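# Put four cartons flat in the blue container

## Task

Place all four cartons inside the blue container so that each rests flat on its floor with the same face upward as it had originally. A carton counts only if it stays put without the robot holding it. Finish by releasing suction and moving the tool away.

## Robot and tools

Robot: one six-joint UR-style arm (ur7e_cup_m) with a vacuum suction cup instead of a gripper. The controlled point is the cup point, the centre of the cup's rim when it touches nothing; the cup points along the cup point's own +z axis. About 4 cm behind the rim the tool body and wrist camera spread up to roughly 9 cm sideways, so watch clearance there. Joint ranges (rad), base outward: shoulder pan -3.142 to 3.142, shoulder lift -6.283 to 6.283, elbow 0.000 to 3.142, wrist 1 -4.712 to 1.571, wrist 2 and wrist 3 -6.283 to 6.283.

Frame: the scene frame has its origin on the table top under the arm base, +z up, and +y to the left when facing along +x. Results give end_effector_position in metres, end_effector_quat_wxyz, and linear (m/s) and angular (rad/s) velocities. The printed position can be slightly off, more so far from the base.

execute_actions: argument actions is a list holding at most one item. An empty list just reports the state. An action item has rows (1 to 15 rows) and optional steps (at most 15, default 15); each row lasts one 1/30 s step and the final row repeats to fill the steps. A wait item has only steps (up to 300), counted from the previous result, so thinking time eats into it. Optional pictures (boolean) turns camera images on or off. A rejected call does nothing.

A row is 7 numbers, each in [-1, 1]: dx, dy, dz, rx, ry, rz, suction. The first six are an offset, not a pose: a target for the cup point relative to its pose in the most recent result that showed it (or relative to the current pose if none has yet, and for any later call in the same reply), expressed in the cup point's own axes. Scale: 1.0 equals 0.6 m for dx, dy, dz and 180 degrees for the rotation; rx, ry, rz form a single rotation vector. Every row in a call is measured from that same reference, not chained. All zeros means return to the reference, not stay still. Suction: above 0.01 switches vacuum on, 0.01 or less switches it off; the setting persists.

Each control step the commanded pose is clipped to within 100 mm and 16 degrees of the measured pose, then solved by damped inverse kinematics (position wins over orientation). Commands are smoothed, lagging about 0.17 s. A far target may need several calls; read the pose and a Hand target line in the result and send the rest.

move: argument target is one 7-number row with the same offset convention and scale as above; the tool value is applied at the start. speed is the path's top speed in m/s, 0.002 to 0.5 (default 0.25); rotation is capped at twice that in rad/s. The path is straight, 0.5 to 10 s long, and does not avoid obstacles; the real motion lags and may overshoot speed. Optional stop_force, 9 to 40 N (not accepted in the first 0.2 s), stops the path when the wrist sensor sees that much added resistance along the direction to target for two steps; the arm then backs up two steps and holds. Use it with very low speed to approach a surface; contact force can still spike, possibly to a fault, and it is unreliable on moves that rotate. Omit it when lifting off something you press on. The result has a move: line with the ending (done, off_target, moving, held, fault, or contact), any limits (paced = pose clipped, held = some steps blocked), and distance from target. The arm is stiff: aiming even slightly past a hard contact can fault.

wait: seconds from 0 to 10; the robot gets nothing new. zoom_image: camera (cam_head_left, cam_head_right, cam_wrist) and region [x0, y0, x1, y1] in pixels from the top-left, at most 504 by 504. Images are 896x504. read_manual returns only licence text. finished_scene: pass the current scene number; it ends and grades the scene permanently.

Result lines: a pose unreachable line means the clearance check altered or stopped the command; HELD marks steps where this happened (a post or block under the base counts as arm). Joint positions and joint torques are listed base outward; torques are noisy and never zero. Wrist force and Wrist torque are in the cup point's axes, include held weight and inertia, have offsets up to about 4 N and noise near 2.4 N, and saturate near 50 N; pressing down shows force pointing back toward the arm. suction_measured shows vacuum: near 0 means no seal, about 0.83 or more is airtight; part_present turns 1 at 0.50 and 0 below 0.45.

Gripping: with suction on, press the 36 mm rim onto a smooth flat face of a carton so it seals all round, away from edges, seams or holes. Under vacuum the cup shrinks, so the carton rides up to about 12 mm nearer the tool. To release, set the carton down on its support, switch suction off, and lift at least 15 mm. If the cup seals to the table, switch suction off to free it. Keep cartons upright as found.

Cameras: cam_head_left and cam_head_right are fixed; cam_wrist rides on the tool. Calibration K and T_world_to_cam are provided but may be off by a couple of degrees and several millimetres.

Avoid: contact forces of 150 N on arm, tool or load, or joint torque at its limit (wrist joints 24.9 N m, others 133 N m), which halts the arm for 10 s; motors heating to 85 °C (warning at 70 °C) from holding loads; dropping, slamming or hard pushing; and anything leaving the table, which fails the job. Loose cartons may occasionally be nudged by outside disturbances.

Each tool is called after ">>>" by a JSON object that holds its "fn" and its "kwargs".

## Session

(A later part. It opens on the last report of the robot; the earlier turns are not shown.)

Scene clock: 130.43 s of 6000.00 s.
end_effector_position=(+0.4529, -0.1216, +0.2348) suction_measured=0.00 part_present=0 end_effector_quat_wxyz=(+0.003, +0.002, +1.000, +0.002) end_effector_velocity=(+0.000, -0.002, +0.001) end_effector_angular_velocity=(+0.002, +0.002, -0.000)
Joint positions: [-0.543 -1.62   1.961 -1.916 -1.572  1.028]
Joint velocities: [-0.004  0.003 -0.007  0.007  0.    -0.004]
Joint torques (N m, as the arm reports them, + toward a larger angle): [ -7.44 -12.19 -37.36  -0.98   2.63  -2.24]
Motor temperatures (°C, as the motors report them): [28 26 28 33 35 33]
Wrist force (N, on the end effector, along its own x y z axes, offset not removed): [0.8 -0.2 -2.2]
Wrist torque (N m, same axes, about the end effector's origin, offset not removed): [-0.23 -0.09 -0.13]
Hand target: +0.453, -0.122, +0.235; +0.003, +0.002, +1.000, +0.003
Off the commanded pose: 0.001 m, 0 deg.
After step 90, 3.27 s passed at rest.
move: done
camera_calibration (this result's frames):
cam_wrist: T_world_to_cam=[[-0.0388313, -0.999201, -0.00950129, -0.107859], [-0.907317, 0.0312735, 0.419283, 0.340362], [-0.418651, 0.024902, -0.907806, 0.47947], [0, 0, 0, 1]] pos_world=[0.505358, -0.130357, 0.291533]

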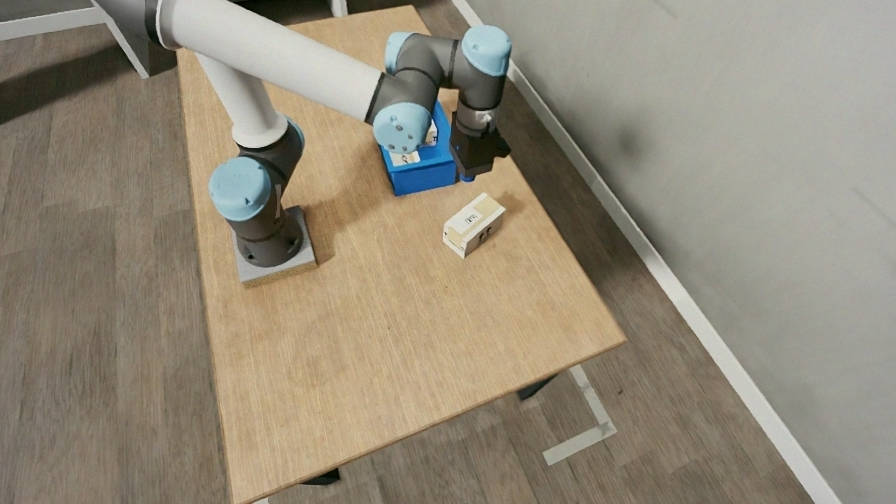

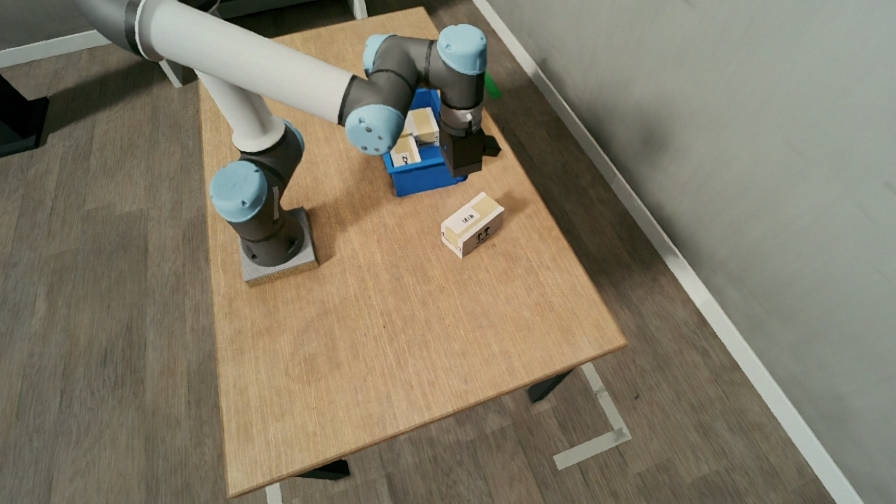

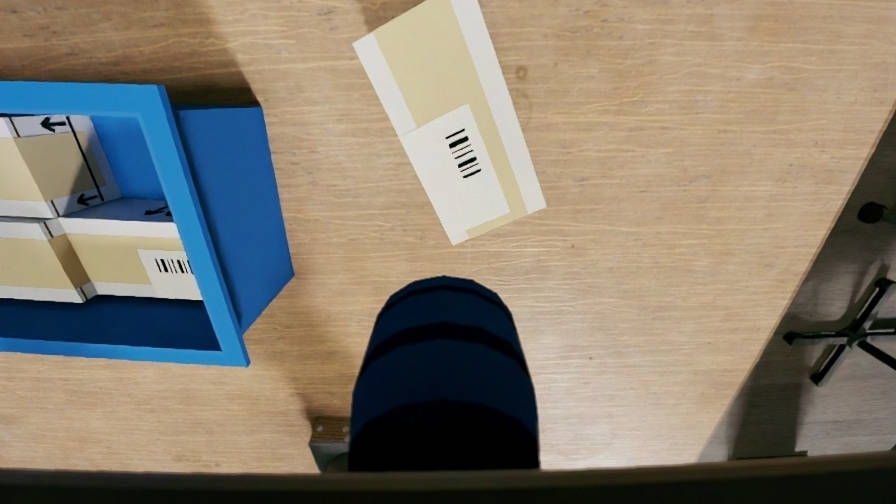

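>>> {"fn": "move", "kwargs": {"target": [0.072, 0.483, -0.158, 0, 0, 0, 0], "speed": 0.3}}

Scene clock: 210.80 s of 6000.00 s.
end_effector_position=(+0.4108, +0.1680, +0.3317) suction_measured=0.00 part_present=0 end_effector_quat_wxyz=(+0.003, +0.002, +1.000, +0.004) end_effector_velocity=(-0.001, +0.003, -0.000) end_effector_angular_velocity=(-0.001, +0.003, +0.001)
Joint positions: [ 0.093 -1.729  1.81  -1.656 -1.572  1.663]
Joint velocities: [ 0.007  0.004 -0.004  0.004 -0.001  0.006]
Joint torques (N m, as the arm reports them, + toward a larger angle): [  6.3   -7.84 -38.19  -0.75  -2.45   1.97]
Motor temperatures (°C, as the motors report them): [28 26 28 33 35 33]
Wrist force (N, on the end effector, along its own x y z axes, offset not removed): [-1.9 -2.4 0.4]
Wrist torque (N m, same axes, about the end effector's origin, offset not removed): [-0.29 0.06 0.04]
Hand target: +0.411, +0.168, +0.332; +0.003, +0.002, +1.000, +0.004
Off the commanded pose: 0.001 m, 0 deg.
After step 90, 75.63 s passed at rest.
move: done
camera_calibration (this result's frames):
cam_wrist: T_world_to_cam=[[-0.0387195, -0.999178, -0.0119832, 0.181519], [-0.90783, 0.0301635, 0.418252, 0.253252], [-0.417547, 0.0270732, -0.908252, 0.541926], [0, 0, 0, 1]] pos_world=[0.463218, 0.15906, 0.388457]

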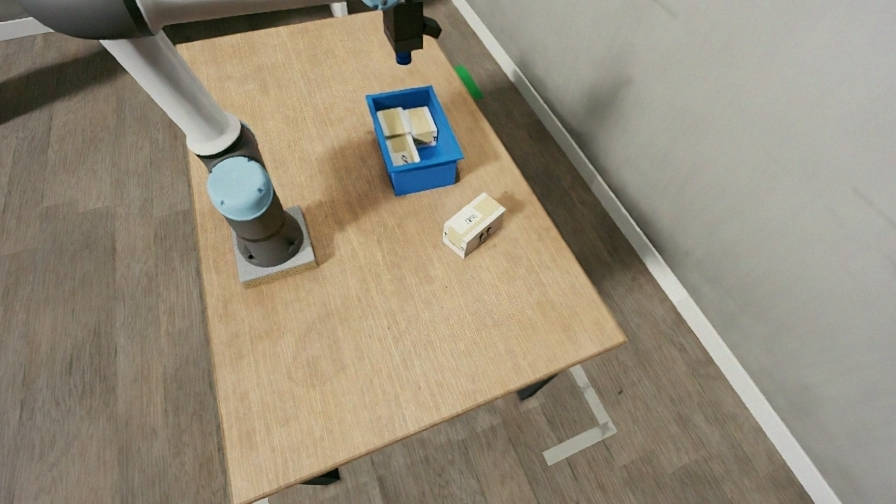

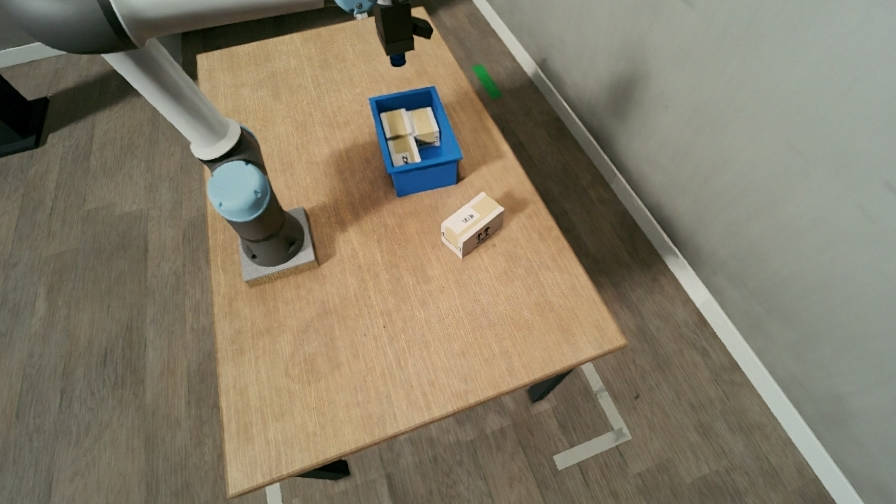

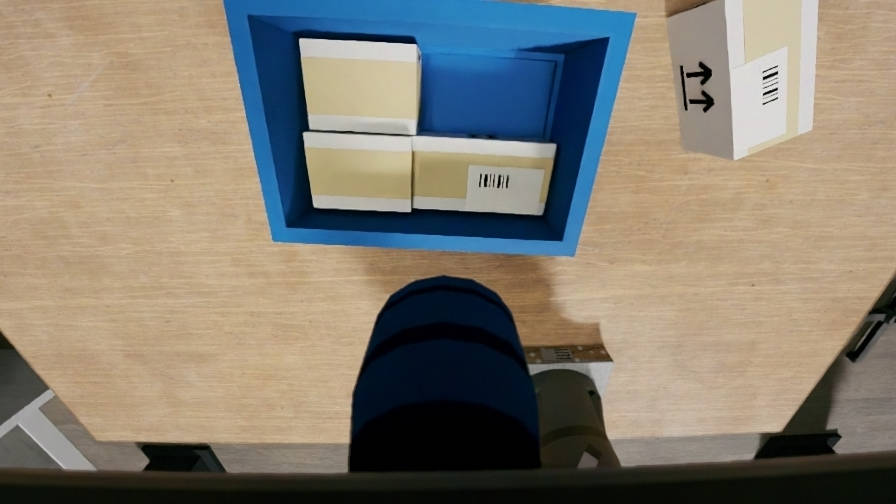

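>>> {"fn": "zoom_image", "kwargs": {"camera": "cam_wrist", "region": [400, 20, 640, 230]}}

Region (400, 20, 640, 230) of cam_wrist's 896x504 image, scaled by 2.100, with more detail than that image has; it fills the top 441 rows of this view, and the rest is white.

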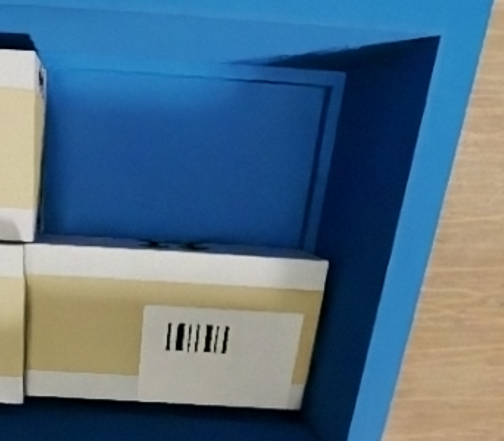

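>>> {"fn": "zoom_image", "kwargs": {"camera": "cam_wrist", "region": [280, 120, 580, 250]}}

Region (280, 120, 580, 250) of cam_wrist's 896x504 image, scaled by 1.680, with more detail than that image has; it fills the top 218 rows of this view, and the rest is white.

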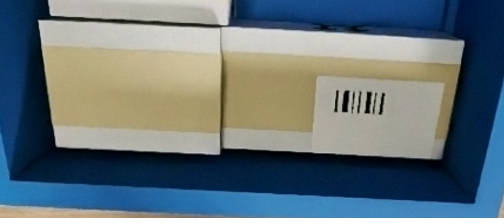

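>>> {"fn": "zoom_image", "kwargs": {"camera": "cam_wrist", "region": [225, 0, 465, 210]}}

Region (225, 0, 465, 210) of cam_wrist's 896x504 image, scaled by 2.100, with more detail than that image has; it fills the top 441 rows of this view, and the rest is white.

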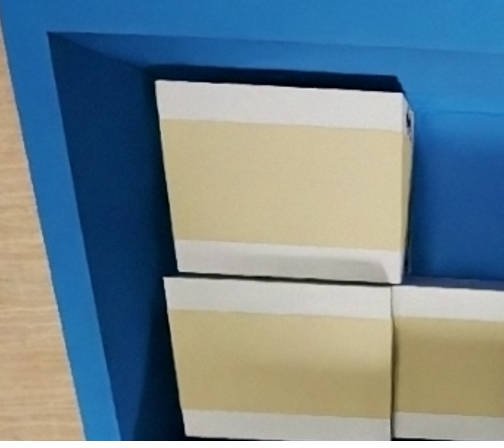

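>>> {"fn": "zoom_image", "kwargs": {"camera": "cam_wrist", "region": [530, 0, 650, 270]}}

Region (530, 0, 650, 270) of cam_wrist's 896x504 image, scaled by 1.867, with more detail than that image has.

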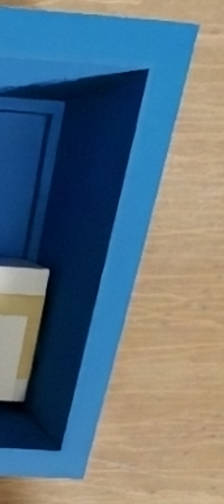

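Re-measuring shows the container moved about 5 cm toward −y and turned a few degrees. The cartons stayed put inside it, and A is still flat. The open slot is about 0.140 m long and carton D is about 0.143 m, so D won't fit yet. Carton B has spare room on its left, so I'll shift it about 9 mm that way. I'll turn the tool first so its wide body hangs over the empty slot and stays off the walls.

>>> {"fn": "move", "kwargs": {"target": [-0.1073, 0.121, 0.3445, 0, 0, 0.5, 0], "speed": 0.4}}

Scene clock: 333.40 s of 6000.00 s.
end_effector_position=(+0.4764, +0.2420, +0.1258) suction_measured=0.00 part_present=0 end_effector_quat_wxyz=(-0.001, +0.708, +0.706, +0.005) end_effector_velocity=(+0.001, -0.000, -0.001) end_effector_angular_velocity=(-0.001, -0.001, -0.013)
Joint positions: [ 0.224 -1.332  1.963 -2.206 -1.571  3.364]
Joint velocities: [ 0.     0.004 -0.002 -0.003 -0.002  0.013]
Joint torques (N m, as the arm reports them, + toward a larger angle): [  8.32 -24.39 -35.52  -4.72  -2.27   2.18]
Motor temperatures (°C, as the motors report them): [28 26 29 33 35 33]
Wrist force (N, on the end effector, along its own x y z axes, offset not removed): [0.8 -1.5 -1.5]
Wrist torque (N m, same axes, about the end effector's origin, offset not removed): [-0.39 -0.38 -0.31]
Hand target: +0.477, +0.242, +0.126; -0.000, +0.708, +0.706, +0.005
Off the commanded pose: 0.000 m, 0 deg.
After step 90, 117.00 s passed at rest.
move: done
camera_calibration (this result's frames):
cam_wrist: T_world_to_cam=[[-0.999245, 0.0374152, -0.0104489, 0.462149], [0.0292524, 0.901706, 0.431358, -0.262353], [0.0255612, 0.430727, -0.90212, 0.070767], [0, 0, 0, 1]] pos_world=[0.467666, 0.188793, 0.181837]

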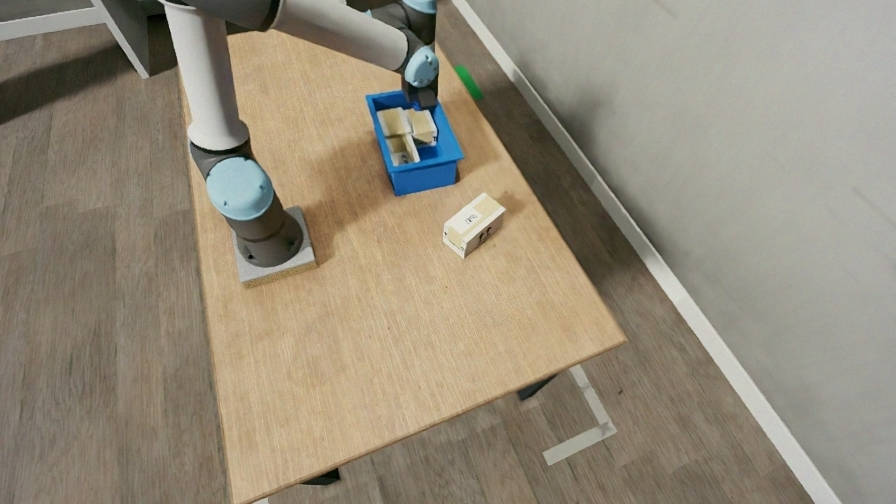

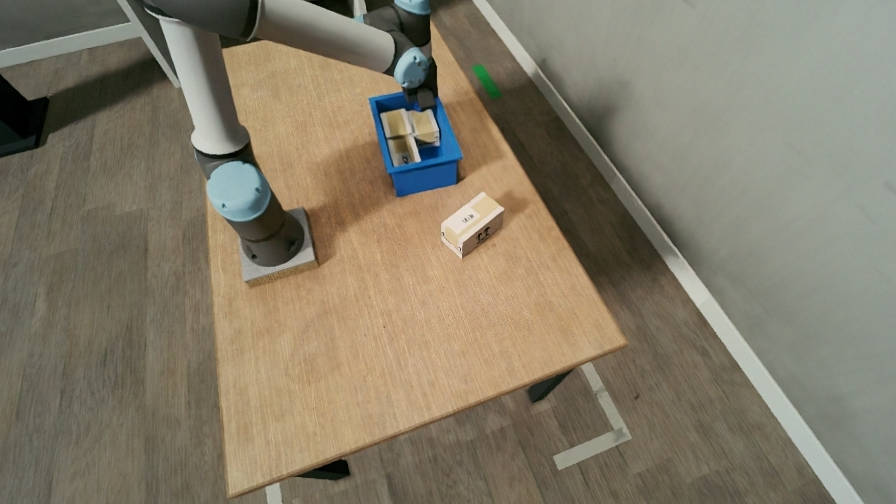

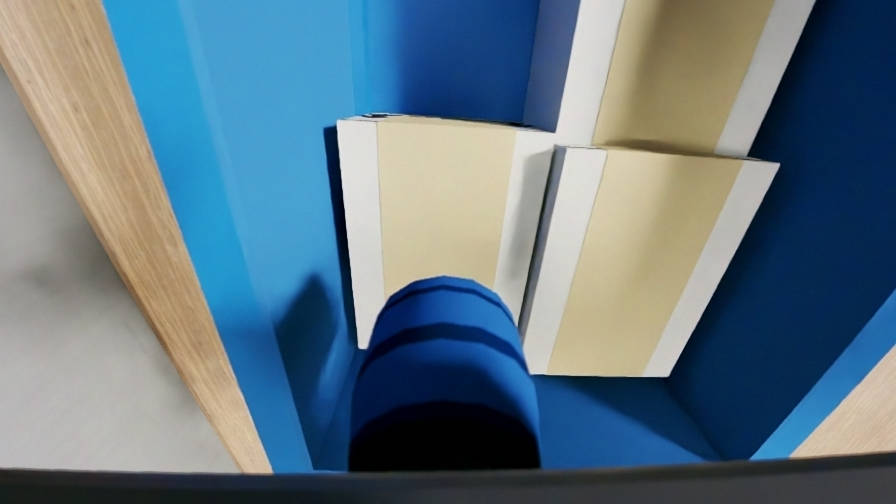

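>>> {"fn": "move", "kwargs": {"target": [0, 0, 0.0463, 0, 0, 0, 0], "speed": 0.1}}

>>> {"fn": "move", "kwargs": {"target": [0, 0, 0.075, 0, 0, 0, 1], "speed": 0.009, "stop_force": 9}}

Scene clock: 343.20 s of 6000.00 s.
end_effector_position=(+0.4765, +0.2422, +0.0983) suction_measured=0.00 part_present=0 end_effector_quat_wxyz=(-0.001, +0.708, +0.706, +0.005) end_effector_velocity=(-0.000, +0.000, -0.003) end_effector_angular_velocity=(+0.001, +0.000, +0.000)
Joint positions: [ 0.224 -1.288  1.993 -2.28  -1.572  3.364]
Joint velocities: [ 0.     0.005  0.003 -0.008  0.001 -0.   ]
Joint torques (N m, as the arm reports them, + toward a larger angle): [ -7.08 -23.86  -4.82  -4.13   2.64  -2.16]
Motor temperatures (°C, as the motors report them): [28 26 29 33 35 33]
Wrist force (N, on the end effector, along its own x y z axes, offset not removed): [-2.5 0.4 -0.1]
Wrist torque (N m, same axes, about the end effector's origin, offset not removed): [0.03 0.25 -0.10]
Hand target: +0.477, +0.242, +0.098; -0.001, +0.708, +0.706, +0.005
Off the commanded pose: 0.000 m, 0 deg.
After step 90, 5.93 s passed at rest.
move: done
camera_calibration (this result's frames):
cam_wrist: T_world_to_cam=[[-0.999245, 0.0374178, -0.0104495, 0.461965], [0.0292582, 0.901768, 0.431229, -0.250681], [0.0255586, 0.430598, -0.902182, 0.0459128], [0, 0, 0, 1]] pos_world=[0.467778, 0.189001, 0.15435]

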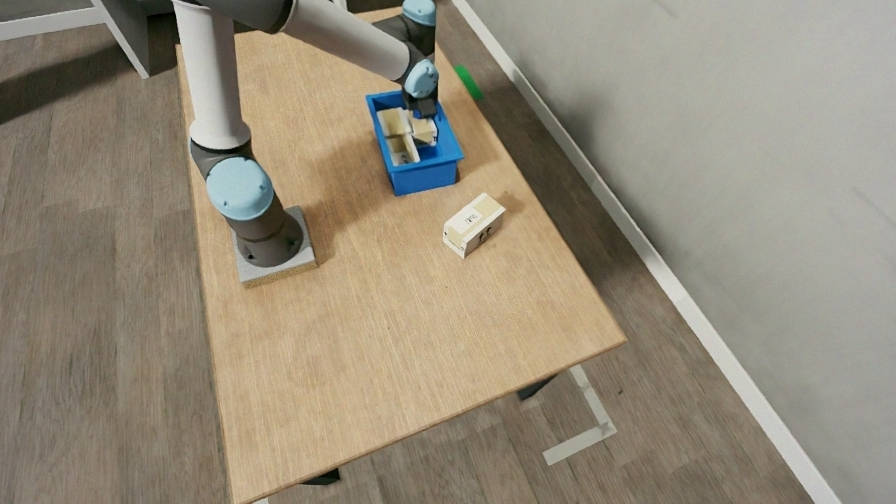

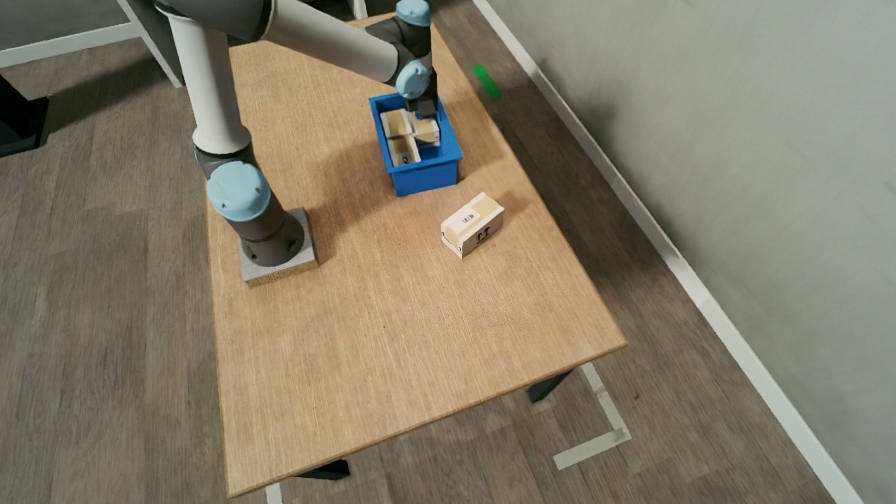

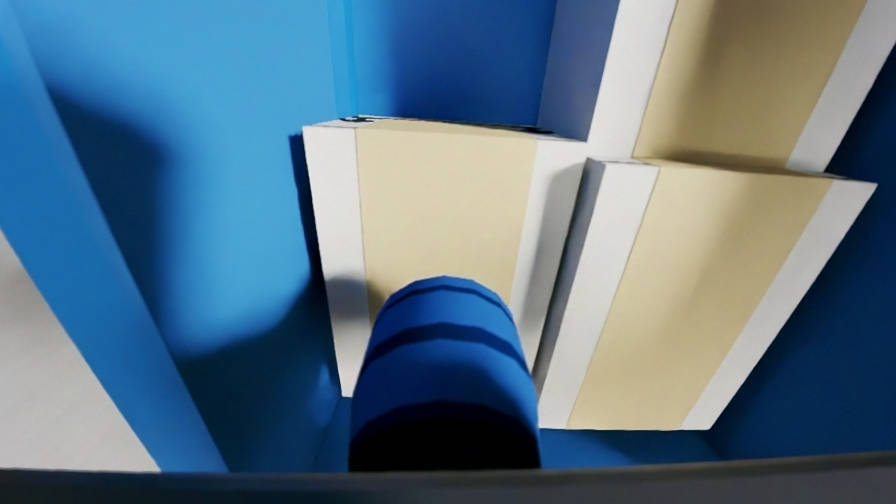

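Scene clock: 347.77 s of 6000.00 s.
end_effector_position=(+0.4766, +0.2425, +0.0607) suction_measured=0.99 part_present=1 end_effector_quat_wxyz=(-0.001, +0.708, +0.706, +0.005) end_effector_velocity=(-0.002, -0.001, +0.001) end_effector_angular_velocity=(-0.001, +0.005, -0.001)
Joint positions: [ 0.224 -1.221  2.027 -2.38  -1.572  3.364]
Joint velocities: [-0.001 -0.003  0.001  0.008  0.     0.   ]
Joint torques (N m, as the arm reports them, + toward a larger angle): [  0.06 -25.99 -20.05   0.77   2.18   0.9 ]
Motor temperatures (°C, as the motors report them): [28 26 29 33 35 33]
Wrist force (N, on the end effector, along its own x y z axes, offset not removed): [-2.8 -4.9 -29.0]
Wrist torque (N m, same axes, about the end effector's origin, offset not removed): [-0.07 0.35 0.04]
Hand target: +0.477, +0.243, +0.061; -0.001, +0.708, +0.706, +0.005
Off the commanded pose: 0.007 m, 0 deg.
move: contact
camera_calibration (this result's frames):
cam_wrist: T_world_to_cam=[[-0.999245, 0.0374163, -0.0104609, 0.461662], [0.0292532, 0.901791, 0.431181, -0.234742], [0.0255668, 0.430549, -0.902205, 0.0119203], [0, 0, 0, 1]] pos_world=[0.467875, 0.189282, 0.1168]

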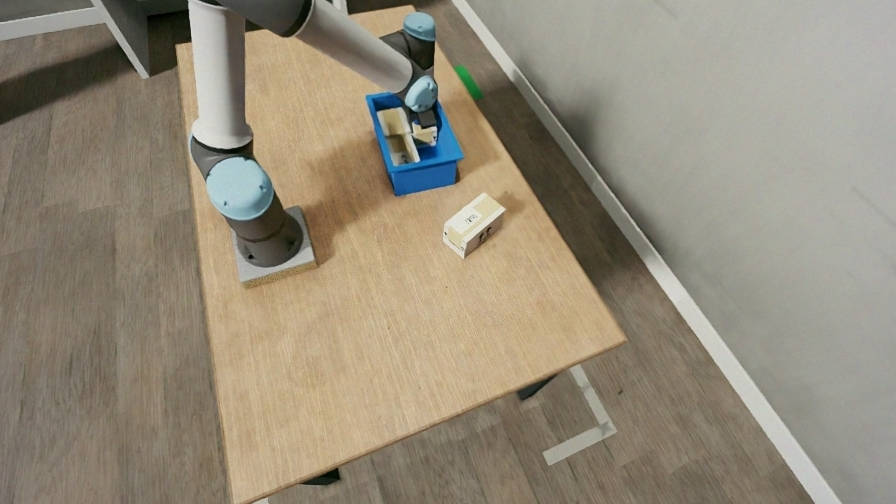

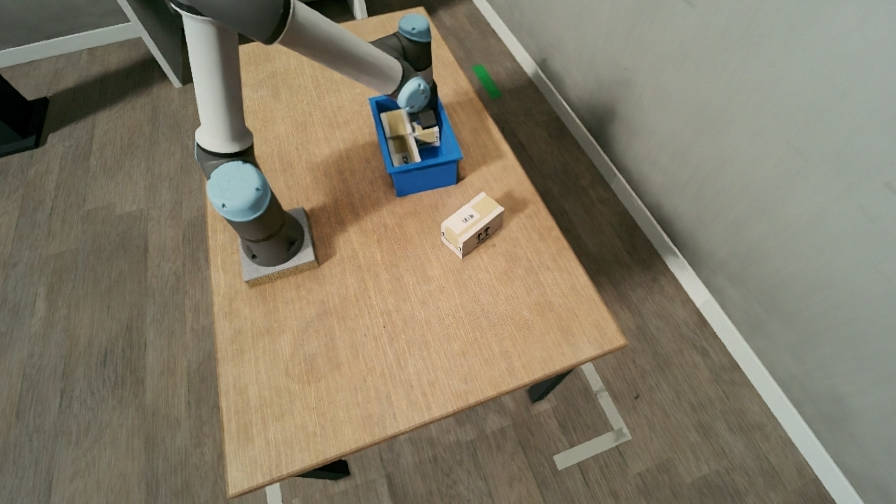

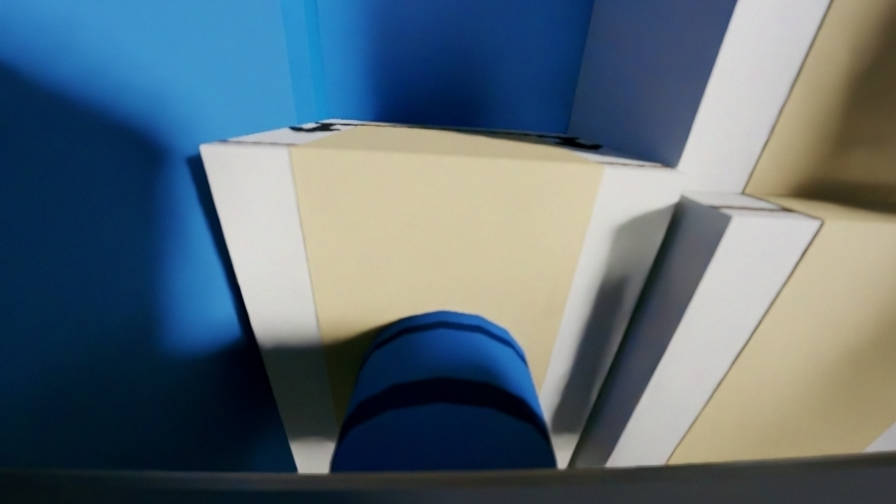

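>>> {"fn": "move", "kwargs": {"target": [0, 0, -0.03, 0, 0, 0, 1], "speed": 0.05}}

>>> {"fn": "move", "kwargs": {"target": [0.01493, 0.00144, 0, 0, 0, 0, 1], "speed": 0.03}}

>>> {"fn": "move", "kwargs": {"target": [0, 0, 0.04, 0, 0, 0, 1], "speed": 0.009, "stop_force": 9}}

Scene clock: 353.63 s of 6000.00 s.
end_effector_position=(+0.4766, +0.2424, +0.0785) suction_measured=0.99 part_present=1 end_effector_quat_wxyz=(-0.001, +0.708, +0.706, +0.005) end_effector_velocity=(-0.000, -0.001, +0.002) end_effector_angular_velocity=(-0.000, +0.002, -0.003)
Joint positions: [ 0.224 -1.254  2.012 -2.333 -1.572  3.364]
Joint velocities: [-0.002 -0.005 -0.001  0.007 -0.     0.   ]
Joint torques (N m, as the arm reports them, + toward a larger angle): [  0.59 -42.87 -34.86  -1.19   2.32   1.25]
Motor temperatures (°C, as the motors report them): [28 26 29 33 35 33]
Wrist force (N, on the end effector, along its own x y z axes, offset not removed): [-4.6 2.0 1.4]
Wrist torque (N m, same axes, about the end effector's origin, offset not removed): [0.27 0.78 0.07]
Hand target: +0.477, +0.242, +0.079; -0.001, +0.708, +0.706, +0.005
Off the commanded pose: 0.000 m, 0 deg.
After step 90, 2.03 s passed at rest.
move: done
camera_calibration (this result's frames):
cam_wrist: T_world_to_cam=[[-0.999245, 0.0374167, -0.0104867, 0.461779], [0.0292424, 0.901789, 0.431187, -0.242253], [0.0255904, 0.430555, -0.902202, 0.027979], [0, 0, 0, 1]] pos_world=[0.467799, 0.189136, 0.134542]

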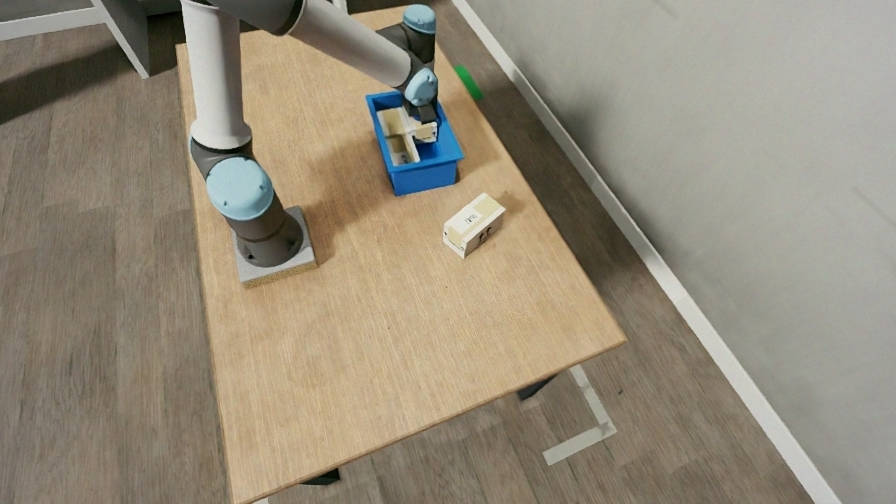

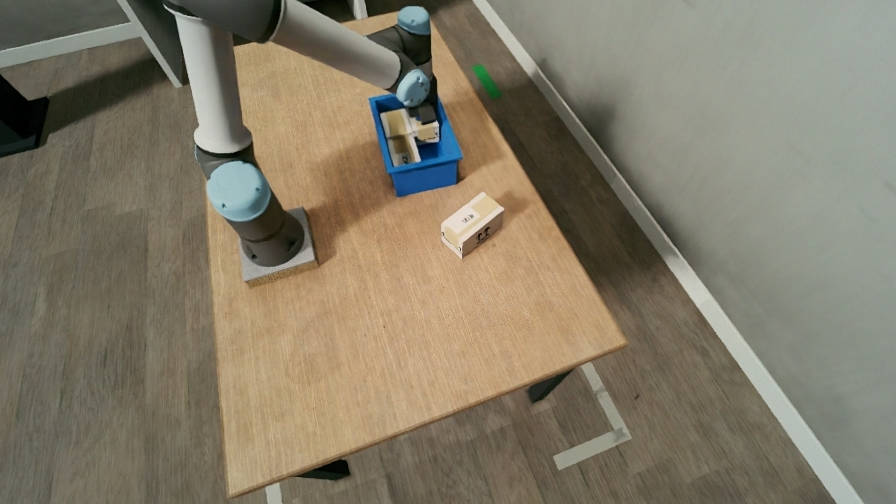

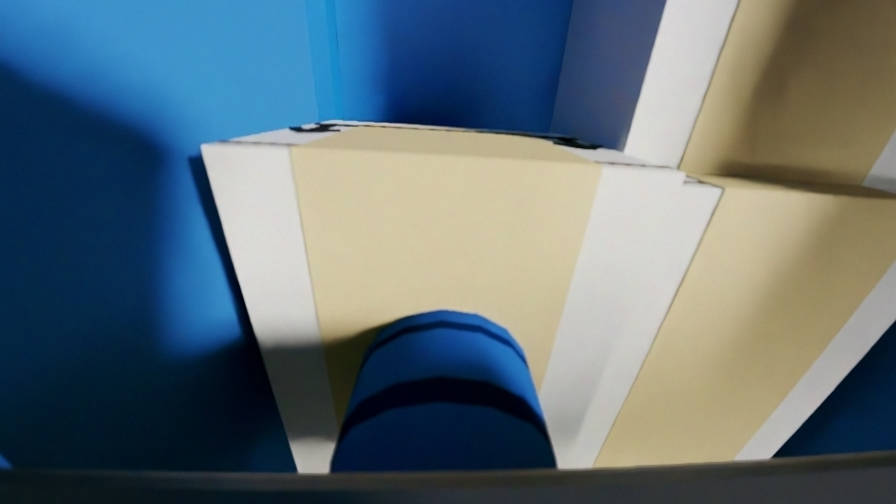

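Scene clock: 354.40 s of 6000.00 s.
end_effector_position=(+0.4774, +0.2511, +0.0786) suction_measured=0.99 part_present=1 end_effector_quat_wxyz=(-0.001, +0.708, +0.706, +0.005) end_effector_velocity=(-0.000, +0.003, -0.000) end_effector_angular_velocity=(+0.000, -0.000, +0.001)
Joint positions: [ 0.24  -1.245  1.998 -2.329 -1.572  3.379]
Joint velocities: [ 0.006  0.003 -0.003  0.     0.     0.004]
Joint torques (N m, as the arm reports them, + toward a larger angle): [  7.79 -28.04 -35.26  -1.15   2.32   1.92]
Motor temperatures (°C, as the motors report them): [28 26 29 33 35 33]
Wrist force (N, on the end effector, along its own x y z axes, offset not removed): [-1.7 2.2 2.8]
Wrist torque (N m, same axes, about the end effector's origin, offset not removed): [0.41 0.07 -0.09]
Hand target: +0.477, +0.251, +0.079; -0.001, +0.708, +0.706, +0.005
Off the commanded pose: 0.000 m, 0 deg.
move: done
camera_calibration (this result's frames):
cam_wrist: T_world_to_cam=[[-0.999245, 0.0374059, -0.0104991, 0.462317], [0.0292247, 0.901747, 0.431276, -0.250174], [0.0255998, 0.430643, -0.902159, 0.0242446], [0, 0, 0, 1]] pos_world=[0.468659, 0.19786, 0.134621]

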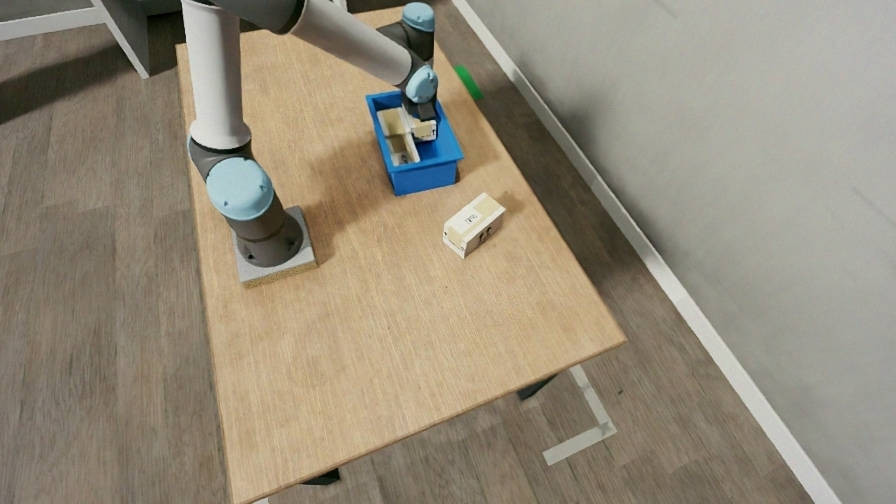

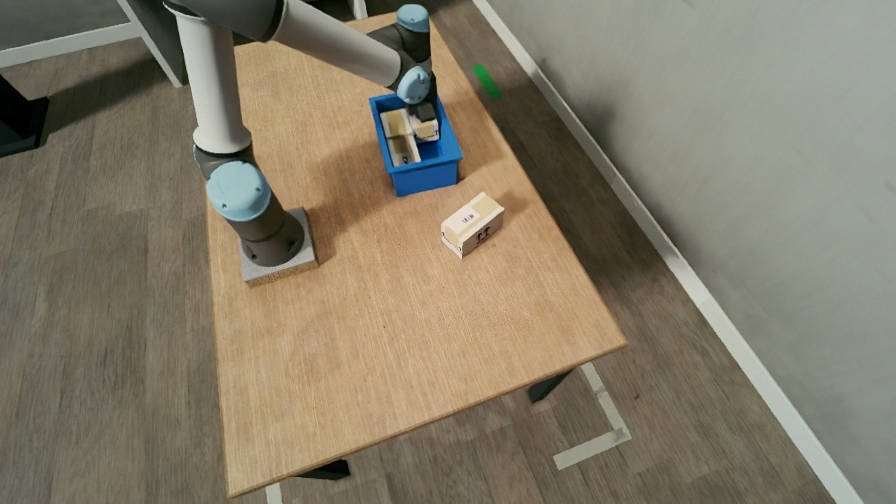

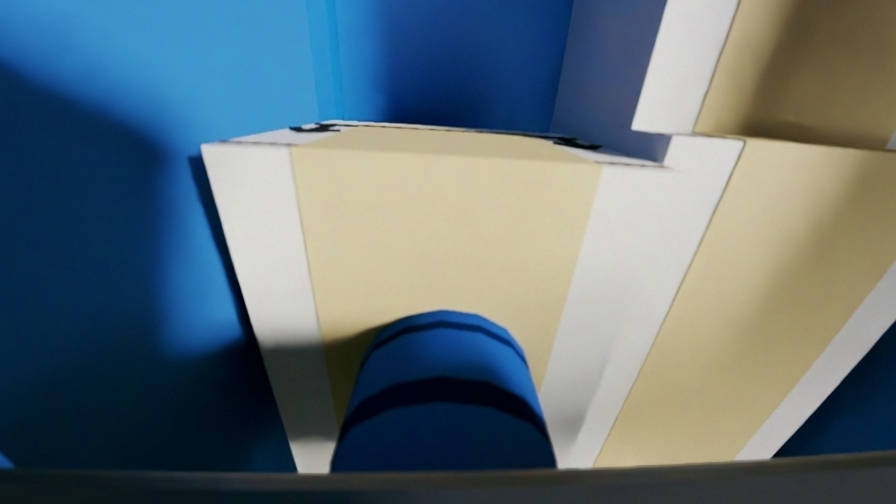

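Scene clock: 356.77 s of 6000.00 s.
end_effector_position=(+0.4774, +0.2512, +0.0608) suction_measured=0.99 part_present=1 end_effector_quat_wxyz=(-0.001, +0.708, +0.706, +0.005) end_effector_velocity=(-0.002, +0.001, +0.001) end_effector_angular_velocity=(-0.001, +0.006, +0.002)
Joint positions: [ 0.24  -1.212  2.013 -2.376 -1.572  3.379]
Joint velocities: [ 0.002 -0.003 -0.001  0.009 -0.    -0.   ]
Joint torques (N m, as the arm reports them, + toward a larger angle): [ -7.31 -26.86 -19.93   0.85   2.32  -2.07]
Motor temperatures (°C, as the motors report them): [28 26 29 33 35 33]
Wrist force (N, on the end effector, along its own x y z axes, offset not removed): [-4.2 -1.3 -26.6]
Wrist torque (N m, same axes, about the end effector's origin, offset not removed): [0.51 0.38 0.05]
Hand target: +0.478, +0.251, +0.061; -0.001, +0.708, +0.706, +0.005
Off the commanded pose: 0.006 m, 0 deg.
move: contact
camera_calibration (this result's frames):
cam_wrist: T_world_to_cam=[[-0.999245, 0.0374048, -0.0104665, 0.462124], [0.029238, 0.90175, 0.431268, -0.242634], [0.0255697, 0.430636, -0.902163, 0.00817414], [0, 0, 0, 1]] pos_world=[0.468661, 0.197989, 0.116851]

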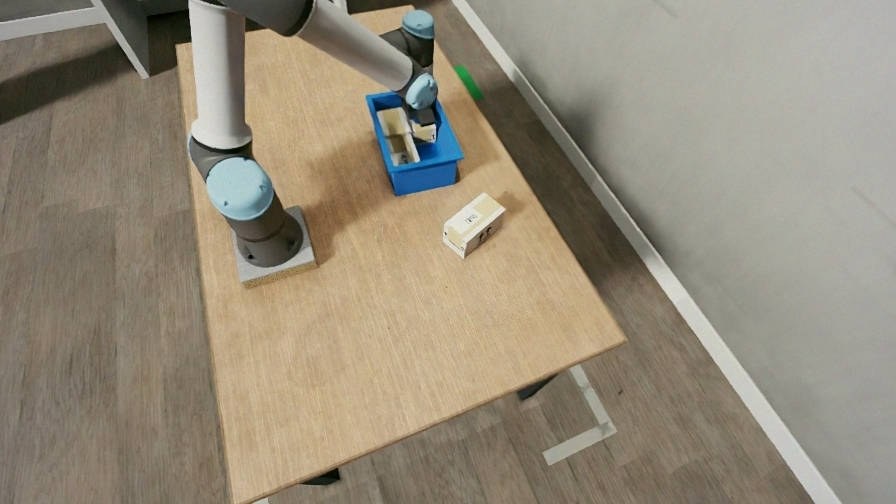

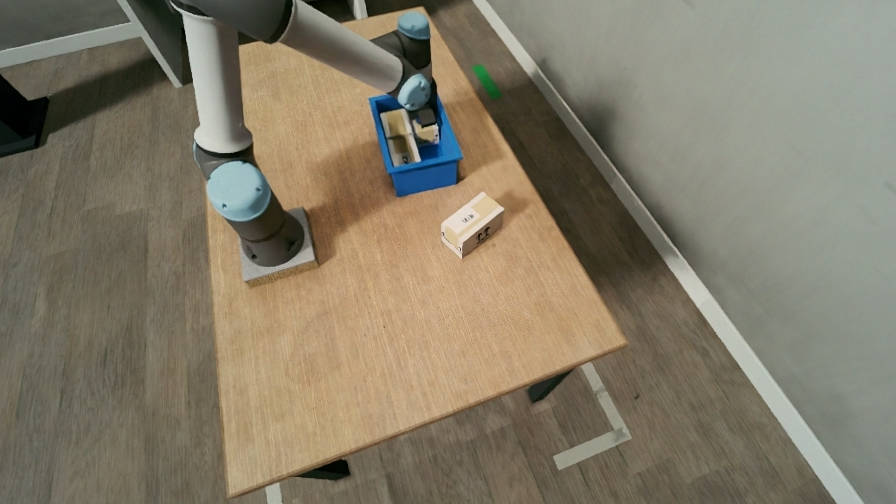

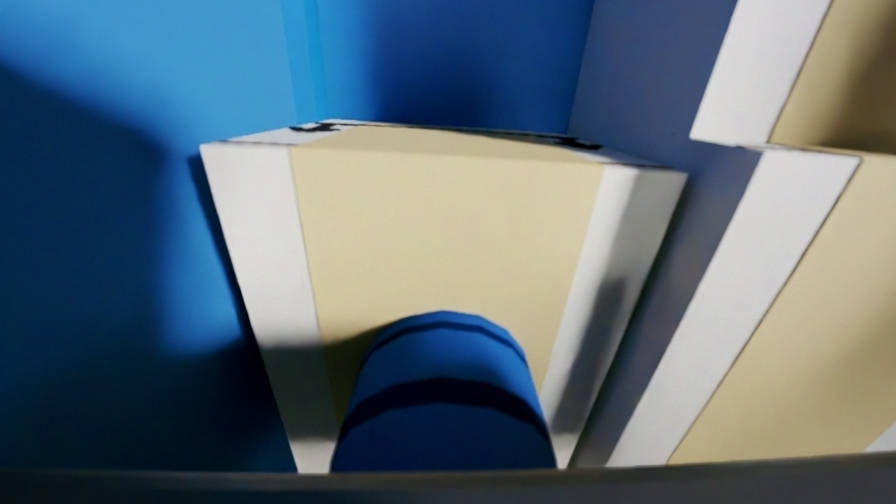

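B touched the floor at z=0.0608, against 0.0607 where it started, so it's lying flat. I'll release it and go straight up this time.

>>> {"fn": "execute_actions", "kwargs": {"actions": [{"rows": [[0, 0, -0.003, 0, 0, 0, 0]], "steps": 8}], "pictures": false}}

>>> {"fn": "move", "kwargs": {"target": [0, 0, -0.15, 0, 0, 0, 0], "speed": 0.2}}

Scene clock: 359.93 s of 6000.00 s.
end_effector_position=(+0.4775, +0.2512, +0.0625) suction_measured=0.00 part_present=0 end_effector_quat_wxyz=(-0.000, +0.708, +0.706, +0.005) end_effector_velocity=(-0.002, -0.001, +0.001) end_effector_angular_velocity=(-0.001, +0.004, -0.000)
Joint positions: [ 0.24  -1.215  2.012 -2.372 -1.572  3.379]
Joint velocities: [-0.    -0.003  0.001  0.007  0.    -0.   ]
Joint torques (N m, as the arm reports them, + toward a larger angle): [ -6.34 -34.47 -27.56   0.83   1.55  -2.17]
Motor temperatures (°C, as the motors report them): [28 26 29 33 35 33]
Wrist force (N, on the end effector, along its own x y z axes, offset not removed): [-3.6 0.6 -17.9]
Wrist torque (N m, same axes, about the end effector's origin, offset not removed): [0.09 0.40 -0.18]
Hand target: +0.477, +0.251, +0.063; -0.001, +0.708, +0.706, +0.005
Off the commanded pose: 0.000 m, 0 deg.
Steps of this call (steps 1 to 87: nothing new was sent; steps 88 to 95: all 8 steps of this action). Readings (end_effector_position | what the end effector reports):
88: (+0.4775, +0.2512, +0.0612) | suction_measured=0.89 part_present=1
89: (+0.4776, +0.2512, +0.0615) | suction_measured=0.19 part_present=0
91: (+0.4776, +0.2513, +0.0620) | suction_measured=0.00 part_present=0
95: the state above

Scene clock: 361.20 s of 6000.00 s.
end_effector_position=(+0.4770, +0.2505, +0.1524) suction_measured=0.00 part_present=0 end_effector_quat_wxyz=(-0.001, +0.708, +0.706, +0.005) end_effector_velocity=(+0.000, -0.000, +0.003) end_effector_angular_velocity=(-0.000, +0.001, +0.000)
Joint positions: [ 0.24  -1.36   1.917 -2.133 -1.571  3.379]
Joint velocities: [-0.001 -0.004 -0.005  0.009 -0.    -0.001]
Joint torques (N m, as the arm reports them, + toward a larger angle): [ -8.16 -38.31 -34.38  -0.88   0.19  -2.29]
Motor temperatures (°C, as the motors report them): [28 26 29 33 35 33]
Wrist force (N, on the end effector, along its own x y z axes, offset not removed): [-3.2 -0.6 -2.1]
Wrist torque (N m, same axes, about the end effector's origin, offset not removed): [-0.19 0.28 -0.12]
Hand target: +0.477, +0.250, +0.153; -0.001, +0.708, +0.706, +0.005
Off the commanded pose: 0.000 m, 0 deg.
move: done
camera_calibration (this result's frames):
cam_wrist: T_world_to_cam=[[-0.999245, 0.037383, -0.0105911, 0.462728], [0.0291606, 0.901686, 0.431407, -0.281435], [0.0256771, 0.430772, -0.902095, 0.0910053], [0, 0, 0, 1]] pos_world=[0.468249, 0.197266, 0.208409]

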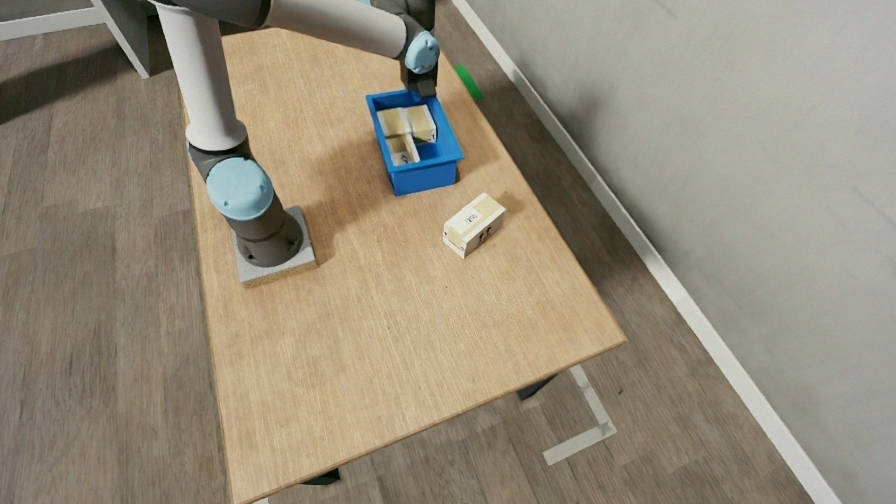

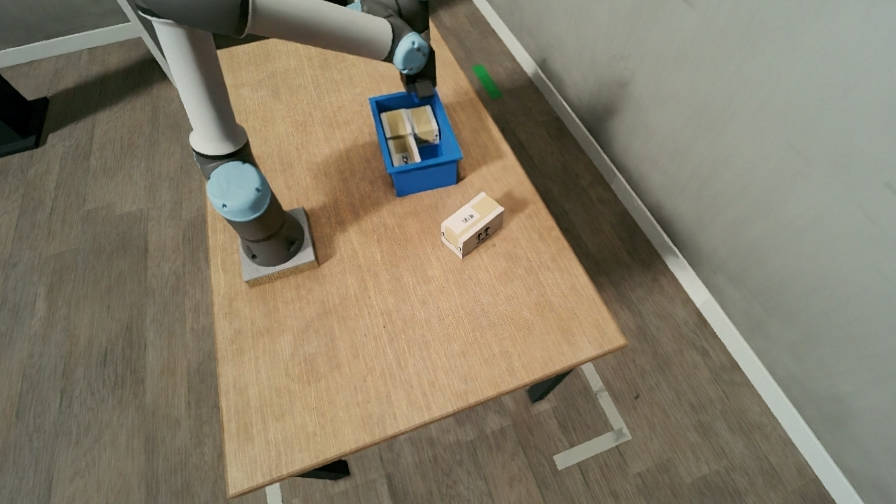

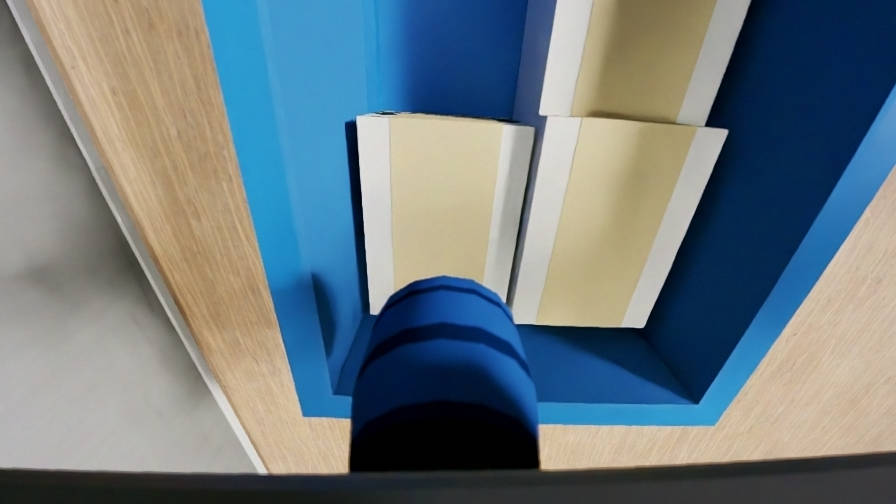

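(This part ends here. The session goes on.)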